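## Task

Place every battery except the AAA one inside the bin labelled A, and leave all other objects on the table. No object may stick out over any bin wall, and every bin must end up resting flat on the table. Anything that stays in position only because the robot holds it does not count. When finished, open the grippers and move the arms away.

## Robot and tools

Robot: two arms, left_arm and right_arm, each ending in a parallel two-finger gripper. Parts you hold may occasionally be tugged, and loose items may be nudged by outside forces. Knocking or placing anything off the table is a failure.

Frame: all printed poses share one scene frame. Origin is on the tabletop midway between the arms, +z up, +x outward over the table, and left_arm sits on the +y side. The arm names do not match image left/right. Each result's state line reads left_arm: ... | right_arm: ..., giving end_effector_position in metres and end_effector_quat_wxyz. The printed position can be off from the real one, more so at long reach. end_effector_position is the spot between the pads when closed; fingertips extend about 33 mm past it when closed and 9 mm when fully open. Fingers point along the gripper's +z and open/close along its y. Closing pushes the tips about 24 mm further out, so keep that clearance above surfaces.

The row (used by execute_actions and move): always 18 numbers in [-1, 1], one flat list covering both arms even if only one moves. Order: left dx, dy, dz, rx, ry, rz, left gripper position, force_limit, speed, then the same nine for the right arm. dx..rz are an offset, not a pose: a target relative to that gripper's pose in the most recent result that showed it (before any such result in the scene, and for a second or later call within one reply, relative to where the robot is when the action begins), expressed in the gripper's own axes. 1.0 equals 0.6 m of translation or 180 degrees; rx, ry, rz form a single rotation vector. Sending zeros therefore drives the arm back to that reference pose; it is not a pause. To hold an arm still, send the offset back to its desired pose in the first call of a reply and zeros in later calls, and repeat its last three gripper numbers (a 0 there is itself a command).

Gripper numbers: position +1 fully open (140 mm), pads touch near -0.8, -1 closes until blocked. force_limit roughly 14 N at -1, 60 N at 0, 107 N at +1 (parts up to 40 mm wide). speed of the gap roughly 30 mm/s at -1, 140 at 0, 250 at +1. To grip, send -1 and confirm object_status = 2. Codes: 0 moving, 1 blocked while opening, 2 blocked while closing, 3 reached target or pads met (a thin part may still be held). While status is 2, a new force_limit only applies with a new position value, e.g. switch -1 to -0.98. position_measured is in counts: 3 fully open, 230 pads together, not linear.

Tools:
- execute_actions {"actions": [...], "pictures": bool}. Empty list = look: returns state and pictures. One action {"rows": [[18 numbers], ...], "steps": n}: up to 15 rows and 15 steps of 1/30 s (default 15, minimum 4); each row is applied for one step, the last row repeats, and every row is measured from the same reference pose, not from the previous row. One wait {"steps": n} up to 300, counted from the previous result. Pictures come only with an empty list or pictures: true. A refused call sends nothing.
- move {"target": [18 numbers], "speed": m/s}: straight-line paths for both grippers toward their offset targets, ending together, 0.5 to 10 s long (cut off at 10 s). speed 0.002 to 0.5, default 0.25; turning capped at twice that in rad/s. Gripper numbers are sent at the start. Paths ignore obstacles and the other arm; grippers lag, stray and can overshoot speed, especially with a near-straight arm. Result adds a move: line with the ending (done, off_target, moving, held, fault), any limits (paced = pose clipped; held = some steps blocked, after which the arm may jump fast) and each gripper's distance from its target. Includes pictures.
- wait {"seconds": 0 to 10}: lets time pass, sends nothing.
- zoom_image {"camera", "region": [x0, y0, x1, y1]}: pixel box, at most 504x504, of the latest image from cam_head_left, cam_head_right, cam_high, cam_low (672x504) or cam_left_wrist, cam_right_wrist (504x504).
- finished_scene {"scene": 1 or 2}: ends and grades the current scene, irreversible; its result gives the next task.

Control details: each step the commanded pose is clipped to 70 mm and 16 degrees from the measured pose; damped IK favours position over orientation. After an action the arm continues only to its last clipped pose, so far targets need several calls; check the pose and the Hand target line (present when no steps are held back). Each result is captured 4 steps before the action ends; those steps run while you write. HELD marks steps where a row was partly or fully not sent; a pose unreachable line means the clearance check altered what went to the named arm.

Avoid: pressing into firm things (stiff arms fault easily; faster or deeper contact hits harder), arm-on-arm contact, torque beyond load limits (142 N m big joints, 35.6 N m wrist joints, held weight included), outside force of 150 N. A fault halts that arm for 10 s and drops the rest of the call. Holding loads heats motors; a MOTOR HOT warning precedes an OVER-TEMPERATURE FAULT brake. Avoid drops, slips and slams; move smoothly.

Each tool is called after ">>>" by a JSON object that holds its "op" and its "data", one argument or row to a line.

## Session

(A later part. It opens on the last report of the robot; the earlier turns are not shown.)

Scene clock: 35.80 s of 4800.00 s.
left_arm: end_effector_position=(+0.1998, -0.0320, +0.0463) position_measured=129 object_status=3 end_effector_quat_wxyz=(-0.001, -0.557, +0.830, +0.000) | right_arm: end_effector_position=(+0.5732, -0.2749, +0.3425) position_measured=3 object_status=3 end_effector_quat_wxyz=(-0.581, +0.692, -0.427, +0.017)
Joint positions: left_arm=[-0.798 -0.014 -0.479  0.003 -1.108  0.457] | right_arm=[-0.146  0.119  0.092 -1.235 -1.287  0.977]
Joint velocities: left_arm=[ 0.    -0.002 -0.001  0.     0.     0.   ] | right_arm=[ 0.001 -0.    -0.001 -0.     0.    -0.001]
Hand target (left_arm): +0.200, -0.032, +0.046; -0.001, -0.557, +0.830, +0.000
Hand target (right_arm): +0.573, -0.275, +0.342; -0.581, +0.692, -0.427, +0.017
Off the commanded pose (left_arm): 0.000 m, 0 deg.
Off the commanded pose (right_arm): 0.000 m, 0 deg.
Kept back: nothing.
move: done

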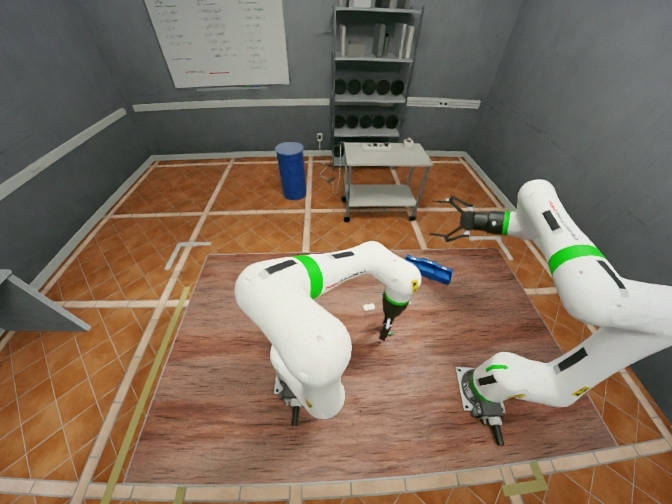

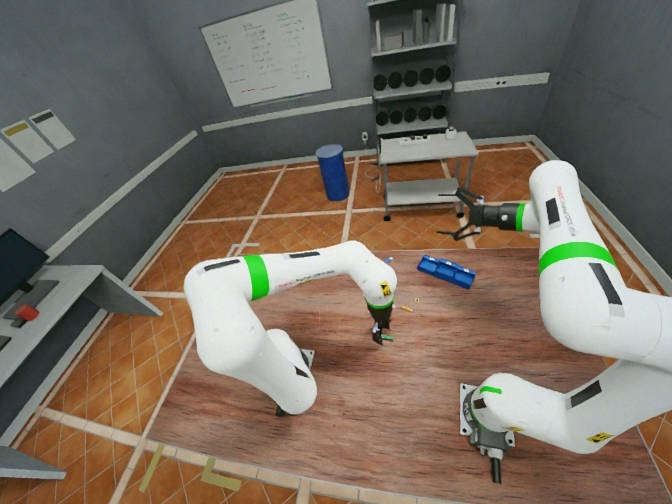

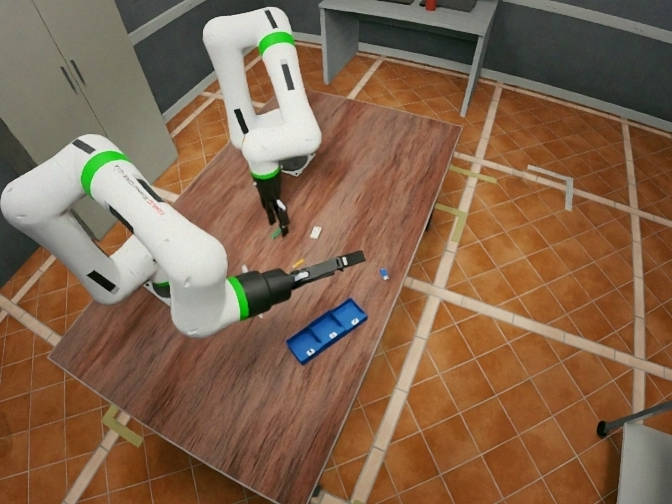

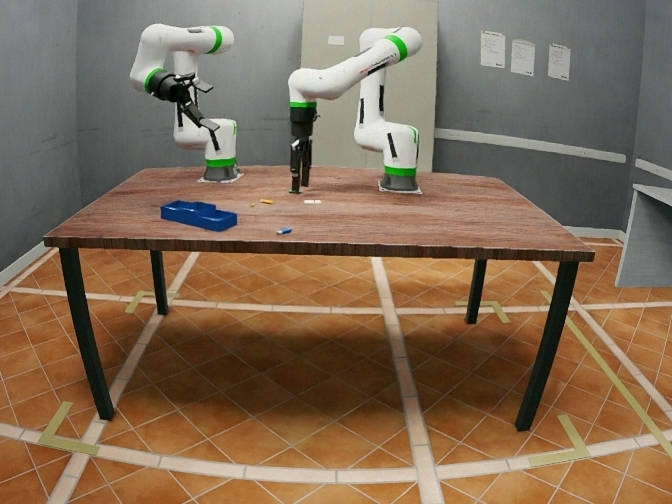

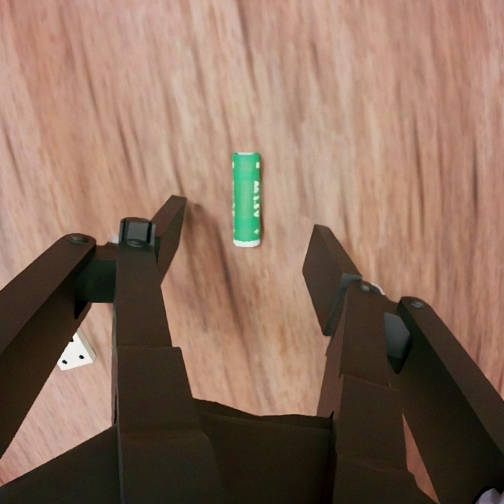

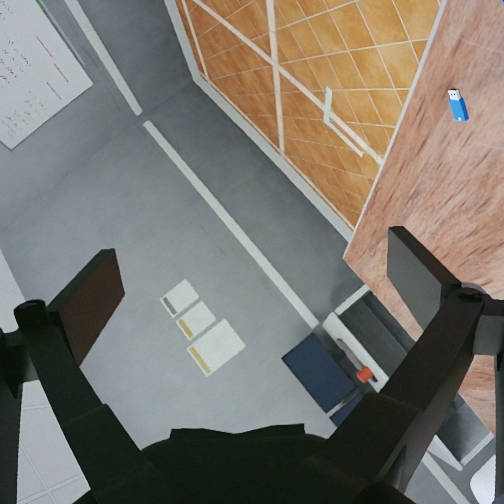

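Now battery slightly ahead; move +x 15mm, down 5mm, close.

>>> {"op": "move", "data": {
  "target": [0.025,0,0.008,0,0,0,0,0,0,0,0,0,0,0,0,1,0,0],
  "speed": 0.05
}}

>>> {"op": "move", "data": {
  "target": [0,0,0,0,0,0,-1,0,0,0,0,0,0,0,0,1,0,0]
}}

Scene clock: 36.77 s of 4800.00 s.
left_arm: end_effector_position=(+0.1942, -0.0460, +0.0416) position_measured=129 object_status=3 end_effector_quat_wxyz=(-0.002, -0.557, +0.830, +0.000) | right_arm: end_effector_position=(+0.5732, -0.2749, +0.3425) position_measured=3 object_status=3 end_effector_quat_wxyz=(-0.581, +0.692, -0.427, +0.017)
Joint positions: left_arm=[-0.832  0.019 -0.457  0.003 -1.095  0.491] | right_arm=[-0.146  0.119  0.092 -1.235 -1.287  0.977]
Joint velocities: left_arm=[ 0.001 -0.001  0.    -0.     0.     0.   ] | right_arm=[-0.001  0.001 -0.002  0.    -0.     0.   ]
Hand target (left_arm): +0.194, -0.046, +0.042; -0.001, -0.557, +0.830, +0.000
Hand target (right_arm): +0.573, -0.275, +0.342; -0.581, +0.692, -0.427, +0.017
Off the commanded pose (left_arm): 0.000 m, 0 deg.
Off the commanded pose (right_arm): 0.000 m, 0 deg.
Kept back: nothing.
move: done

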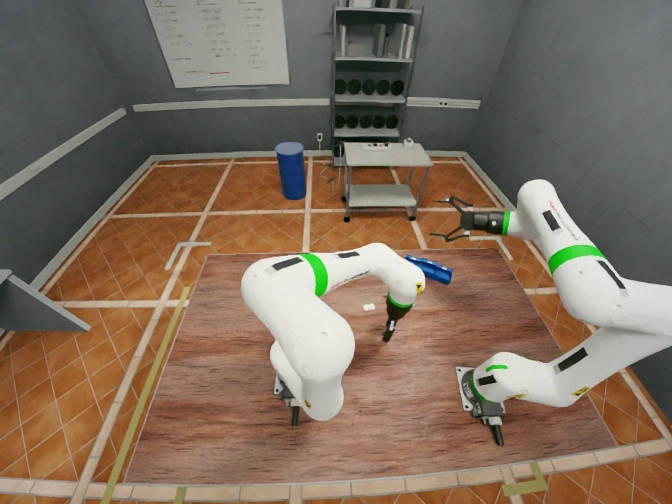

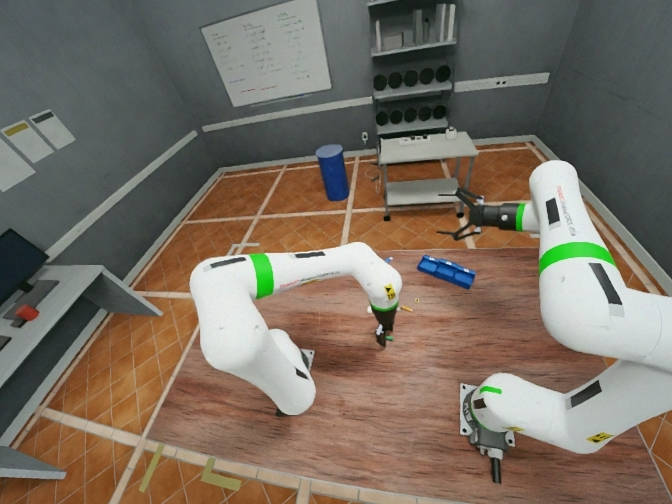

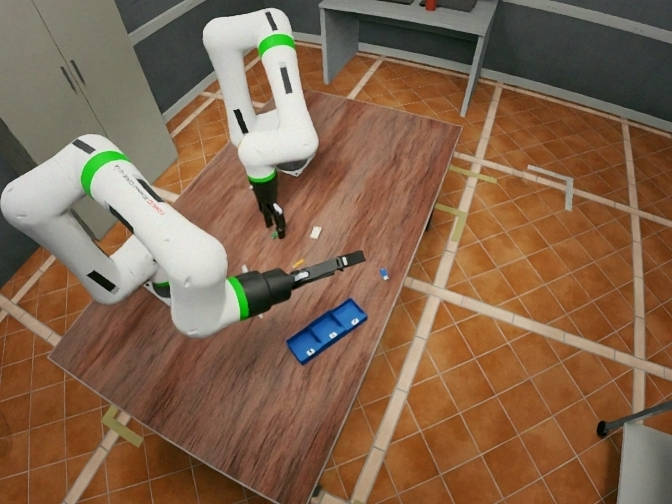

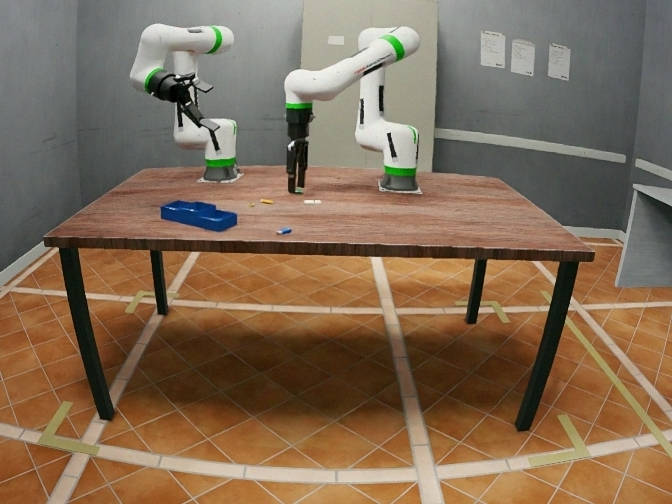

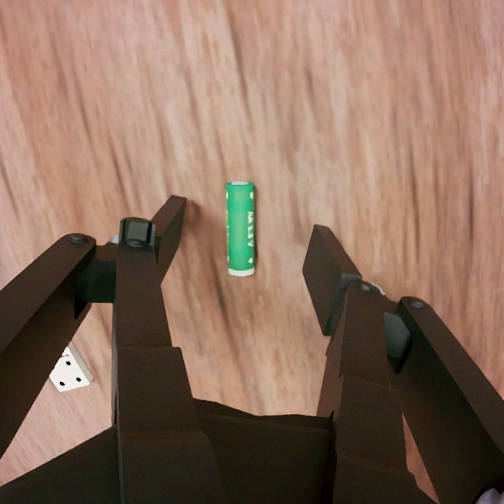

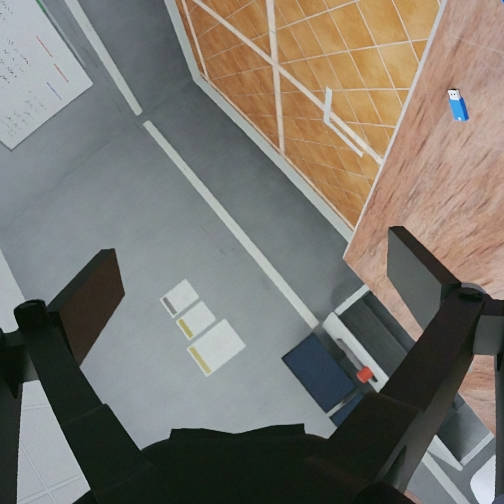

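Scene clock: 37.37 s of 4800.00 s.
left_arm: end_effector_position=(+0.1943, -0.0460, +0.0416) position_measured=216 object_status=2 end_effector_quat_wxyz=(-0.002, -0.557, +0.830, +0.000) | right_arm: end_effector_position=(+0.5732, -0.2749, +0.3425) position_measured=3 object_status=3 end_effector_quat_wxyz=(-0.581, +0.692, -0.427, +0.017)
Joint positions: left_arm=[-0.832  0.019 -0.457  0.003 -1.095  0.491] | right_arm=[-0.146  0.119  0.092 -1.235 -1.287  0.977]
Joint velocities: left_arm=[-0. -0.  0. -0.  0. -0.] | right_arm=[-0.001 -0.     0.001  0.    -0.     0.   ]
Hand target (left_arm): +0.194, -0.046, +0.042; -0.002, -0.557, +0.830, +0.000
Hand target (right_arm): +0.573, -0.275, +0.342; -0.581, +0.692, -0.427, +0.017
Off the commanded pose (left_arm): 0.000 m, 0 deg.
Off the commanded pose (right_arm): 0.000 m, 0 deg.
Kept back: nothing.
move: done

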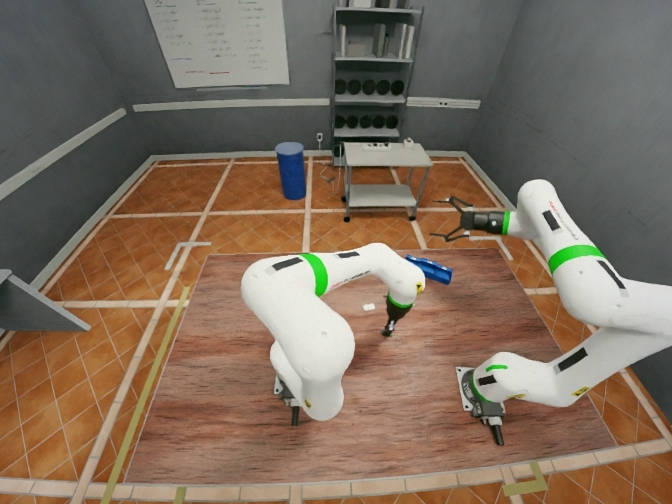

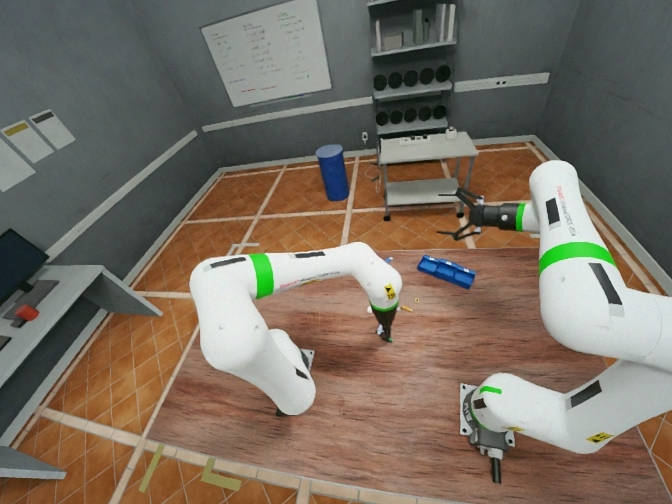

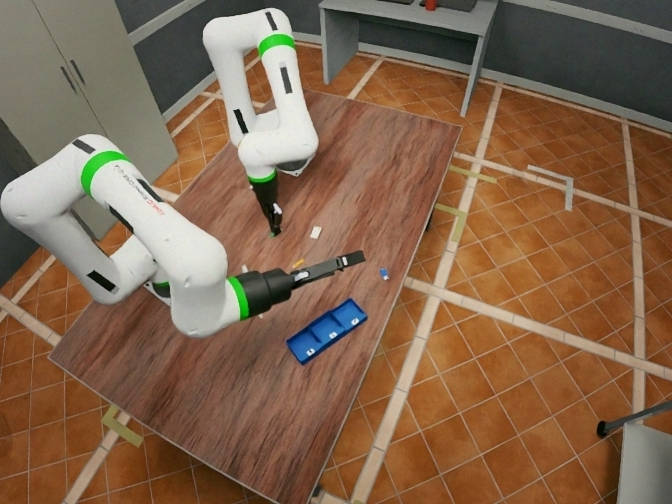

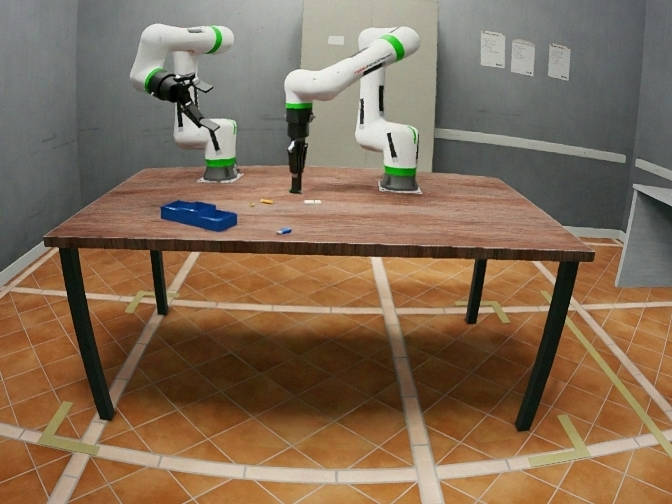

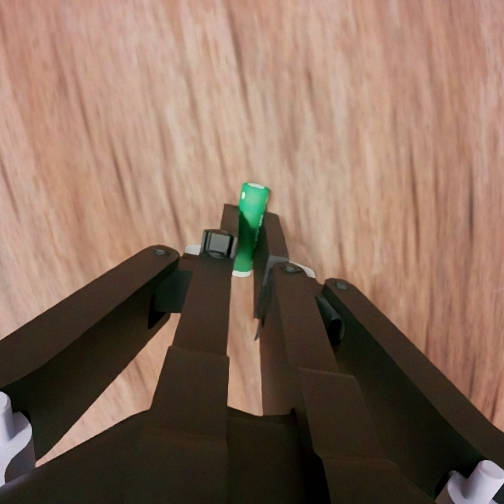

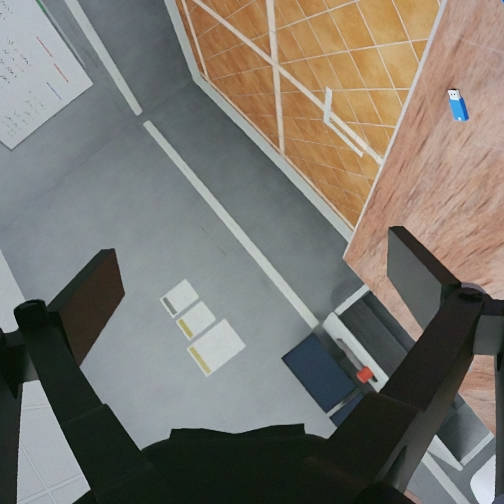

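>>> {"op": "move", "data": {
  "target": [-0.047,-0.441,-0.267,0,0,0,-1,0,0,0,0,0,0,0,0,1,0,0],
  "speed": 0.3
}}

Scene clock: 39.13 s of 4800.00 s.
left_arm: end_effector_position=(+0.4508, -0.1185, +0.2011) position_measured=216 object_status=2 end_effector_quat_wxyz=(-0.002, -0.558, +0.830, +0.001) | right_arm: end_effector_position=(+0.5732, -0.2749, +0.3425) position_measured=3 object_status=3 end_effector_quat_wxyz=(-0.581, +0.692, -0.427, +0.017)
Joint positions: left_arm=[-0.581  0.417  0.411  0.002 -1.567  0.244] | right_arm=[-0.146  0.119  0.092 -1.235 -1.287  0.977]
Joint velocities: left_arm=[-0.002  0.     0.002 -0.001 -0.001  0.003] | right_arm=[-0.001 -0.001  0.001  0.     0.    -0.   ]
Hand target (left_arm): +0.451, -0.119, +0.201; -0.001, -0.558, +0.830, +0.001
Hand target (right_arm): +0.573, -0.275, +0.342; -0.581, +0.692, -0.427, +0.017
Off the commanded pose (left_arm): 0.002 m, 0 deg.
Off the commanded pose (right_arm): 0.000 m, 0 deg.
Kept back: nothing.
move: done

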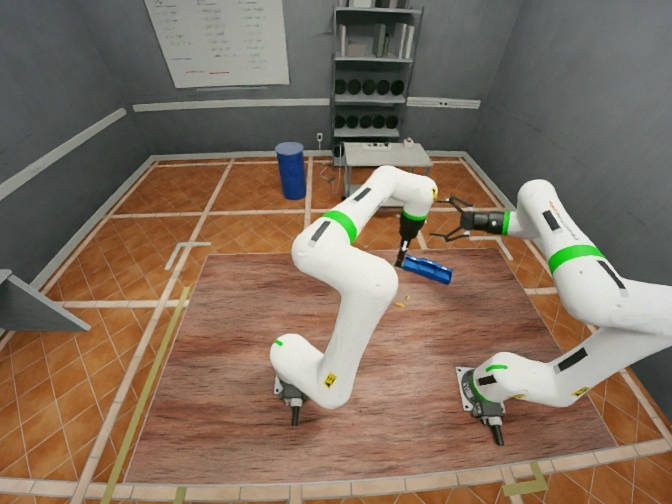

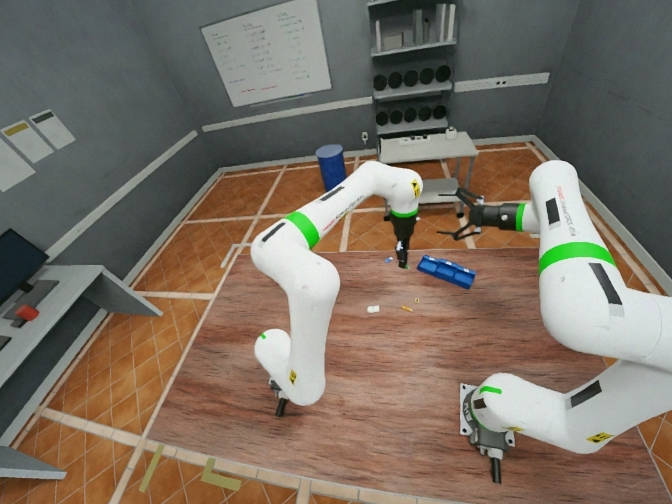

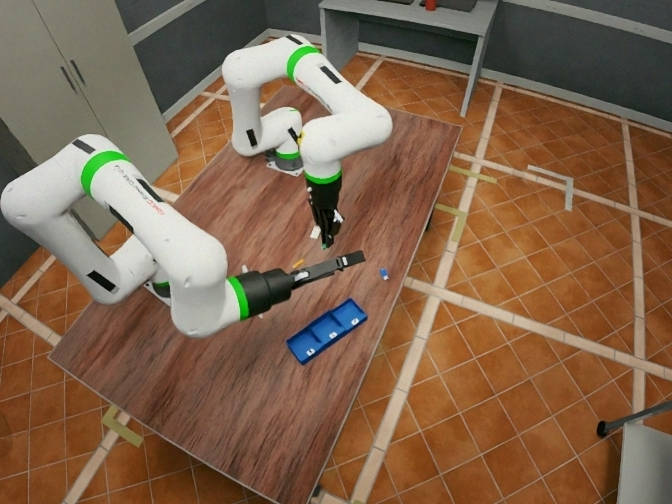

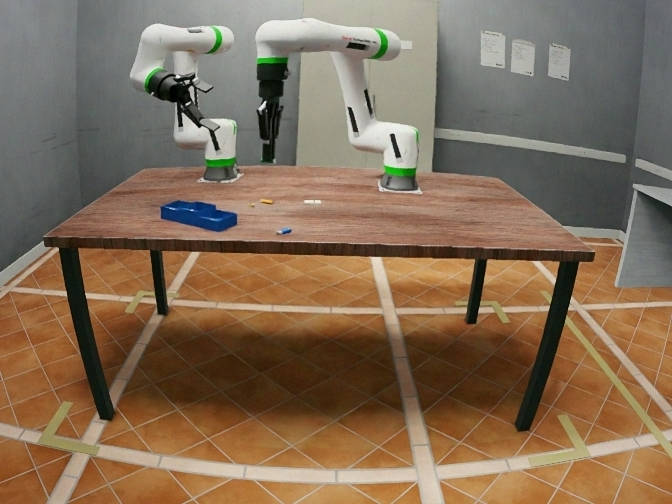

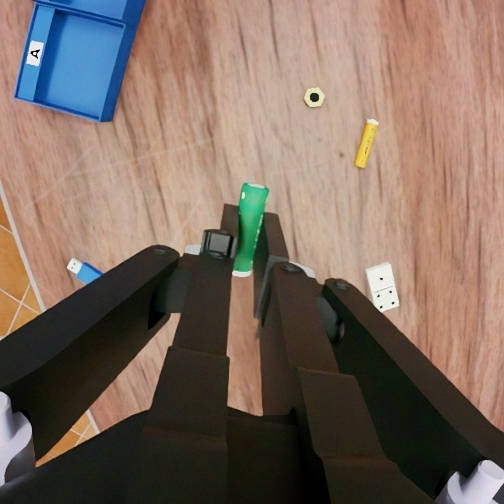

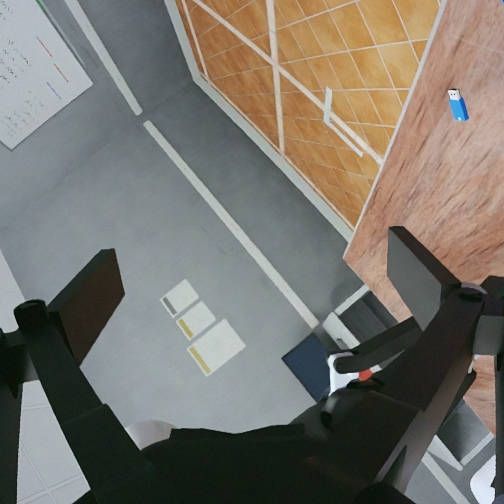

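>>> {"op": "move", "data": {
  "target": [0.29,-0.283,0.08,0,0,0,-1,0,0,0,0,-0.4,0,0,0,1,0,0],
  "speed": 0.25
}}

Scene clock: 40.93 s of 4800.00 s.
left_arm: end_effector_position=(+0.5424, -0.3430, +0.1534) position_measured=216 object_status=2 end_effector_quat_wxyz=(+0.001, -0.557, +0.827, -0.077) | right_arm: end_effector_position=(+0.4487, -0.4649, +0.4205) position_measured=3 object_status=3 end_effector_quat_wxyz=(-0.582, +0.692, -0.427, +0.017)
Joint positions: left_arm=[-0.725  1.165  1.535  0.031 -1.788  0.398] | right_arm=[-0.631  0.1    0.253 -1.267 -1.803  0.964]
Joint velocities: left_arm=[-0.     0.001  0.001 -0.004  0.    -0.   ] | right_arm=[-0.001  0.     0.     0.    -0.     0.001]
Hand target (left_arm): +0.542, -0.343, +0.153; +0.001, -0.557, +0.827, -0.077
Hand target (right_arm): +0.449, -0.465, +0.420; -0.582, +0.692, -0.427, +0.017
Off the commanded pose (left_arm): 0.001 m, 9 deg.
Off the commanded pose (right_arm): 0.001 m, 0 deg.
elbow stopped short (left arm): the move would have taken joint 3 (elbow) straighter than the controller allows; a more bent joint 3 avoids this.
Kept back: nothing.
move: off_target (left_arm)

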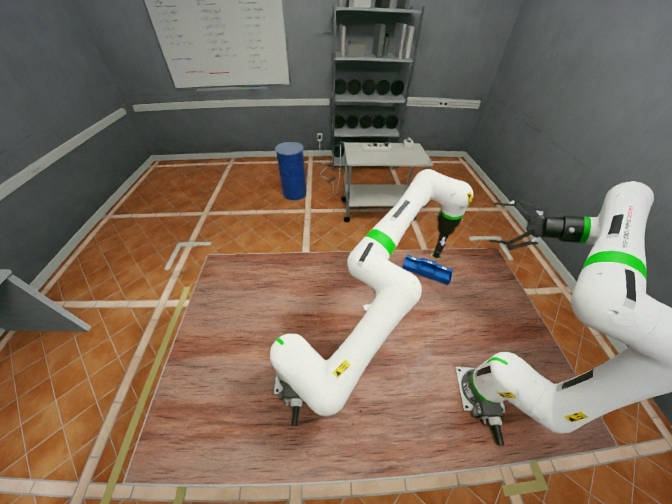

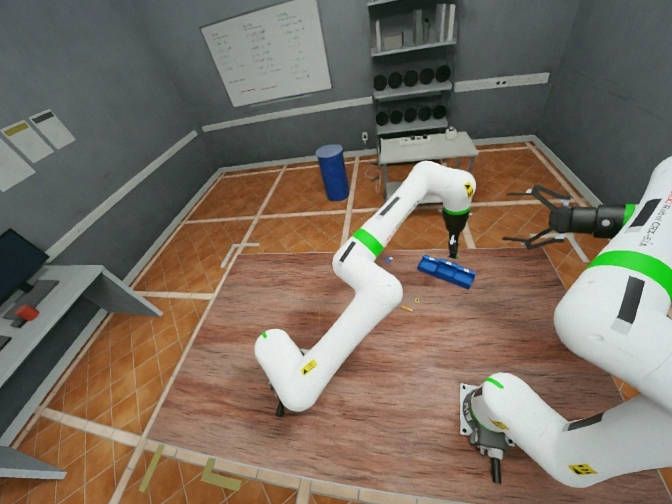

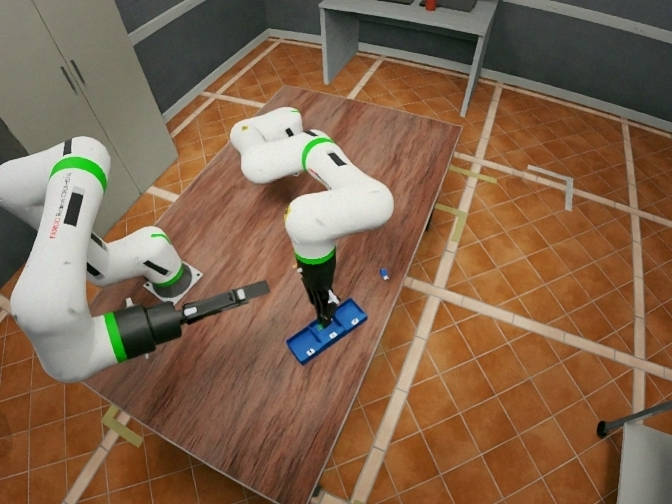

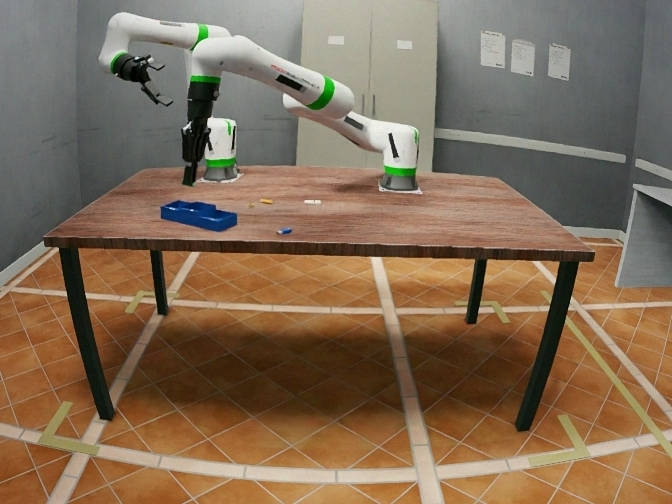

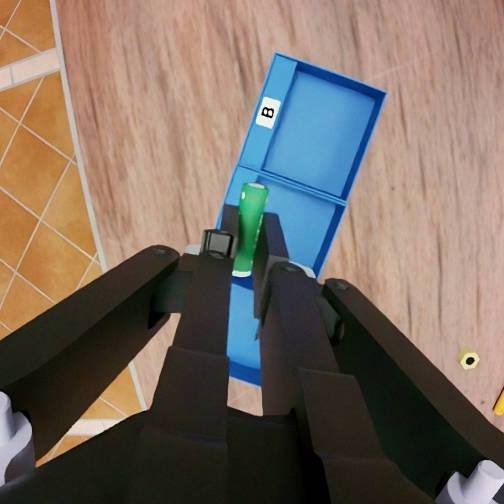

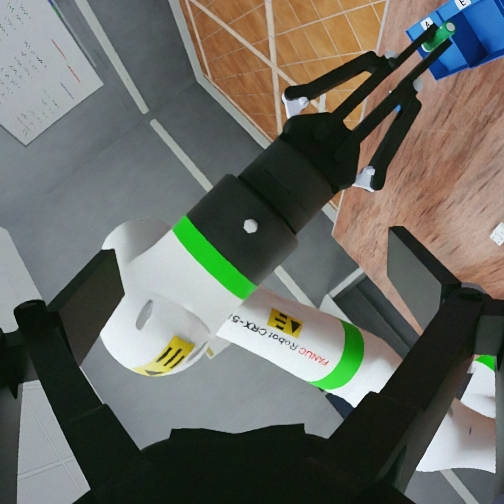

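>>> {"op": "move", "data": {
  "target": [-0.15,0,0.08,0,0,0,-1,0,0,0,0,0,0,0,0,1,0,0],
  "speed": 0.15
}}

Scene clock: 42.40 s of 4800.00 s.
left_arm: end_effector_position=(+0.5802, -0.2662, +0.0978) position_measured=216 object_status=2 end_effector_quat_wxyz=(+0.001, -0.556, +0.827, -0.077) | right_arm: end_effector_position=(+0.4487, -0.4649, +0.4205) position_measured=3 object_status=3 end_effector_quat_wxyz=(-0.582, +0.692, -0.427, +0.017)
Joint positions: left_arm=[-0.616  0.857  0.835  0.047 -1.402  0.274] | right_arm=[-0.631  0.1    0.253 -1.267 -1.803  0.964]
Joint velocities: left_arm=[ 0.    -0.001 -0.003  0.     0.002 -0.   ] | right_arm=[-0.001 -0.    -0.     0.     0.     0.001]
Hand target (left_arm): +0.580, -0.266, +0.098; +0.001, -0.556, +0.827, -0.077
Hand target (right_arm): +0.449, -0.465, +0.420; -0.582, +0.692, -0.427, +0.017
Off the commanded pose (left_arm): 0.001 m, 0 deg.
Off the commanded pose (right_arm): 0.000 m, 0 deg.
Kept back: nothing.
move: done

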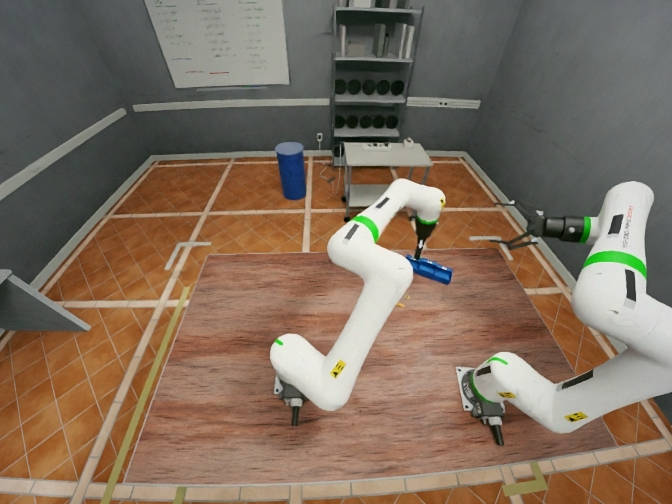

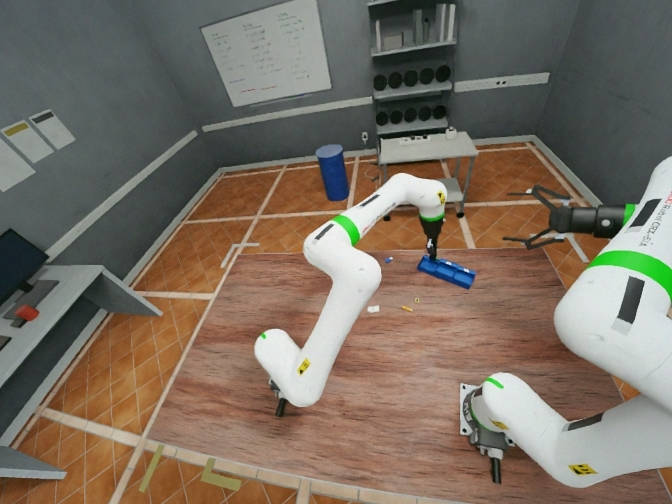

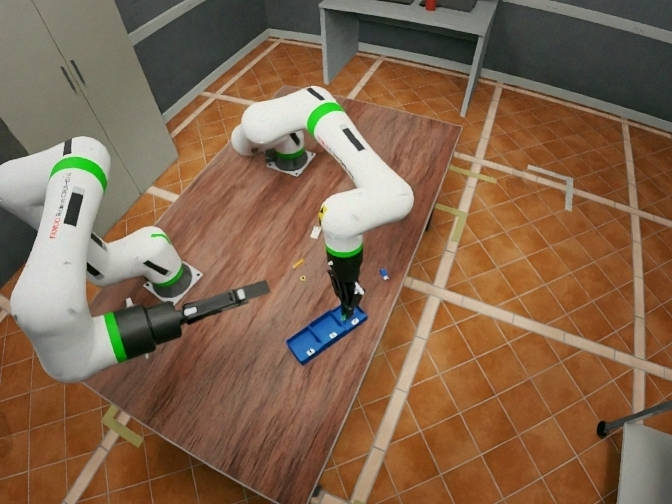

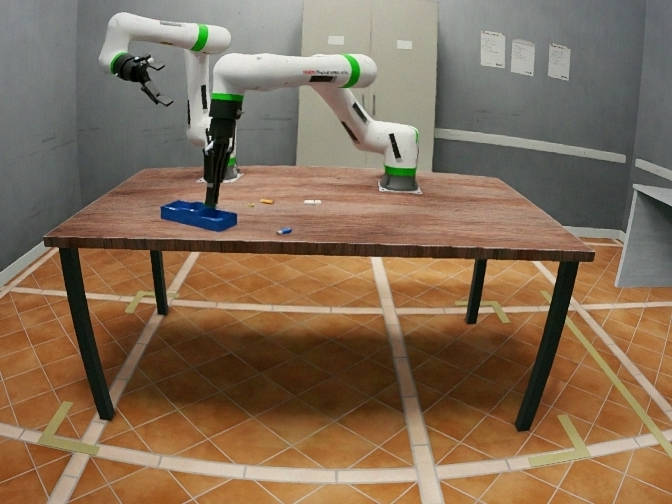

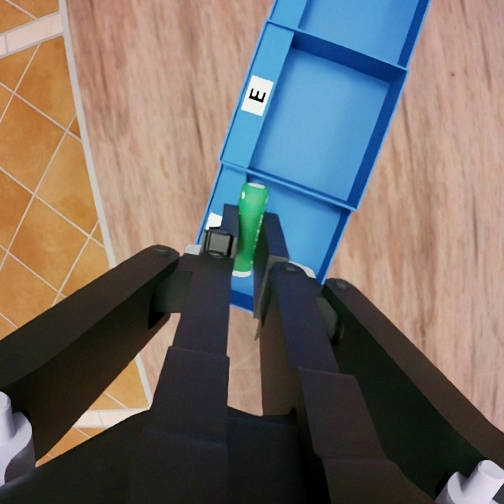

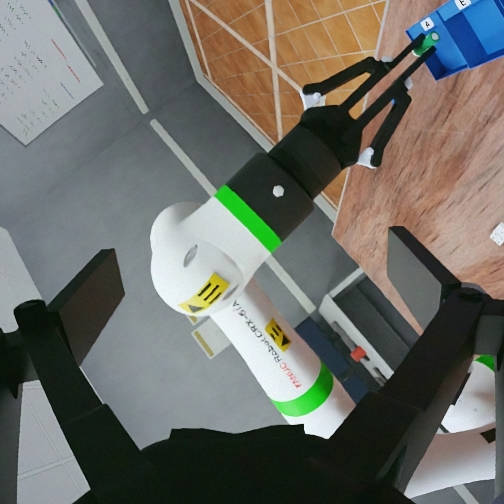

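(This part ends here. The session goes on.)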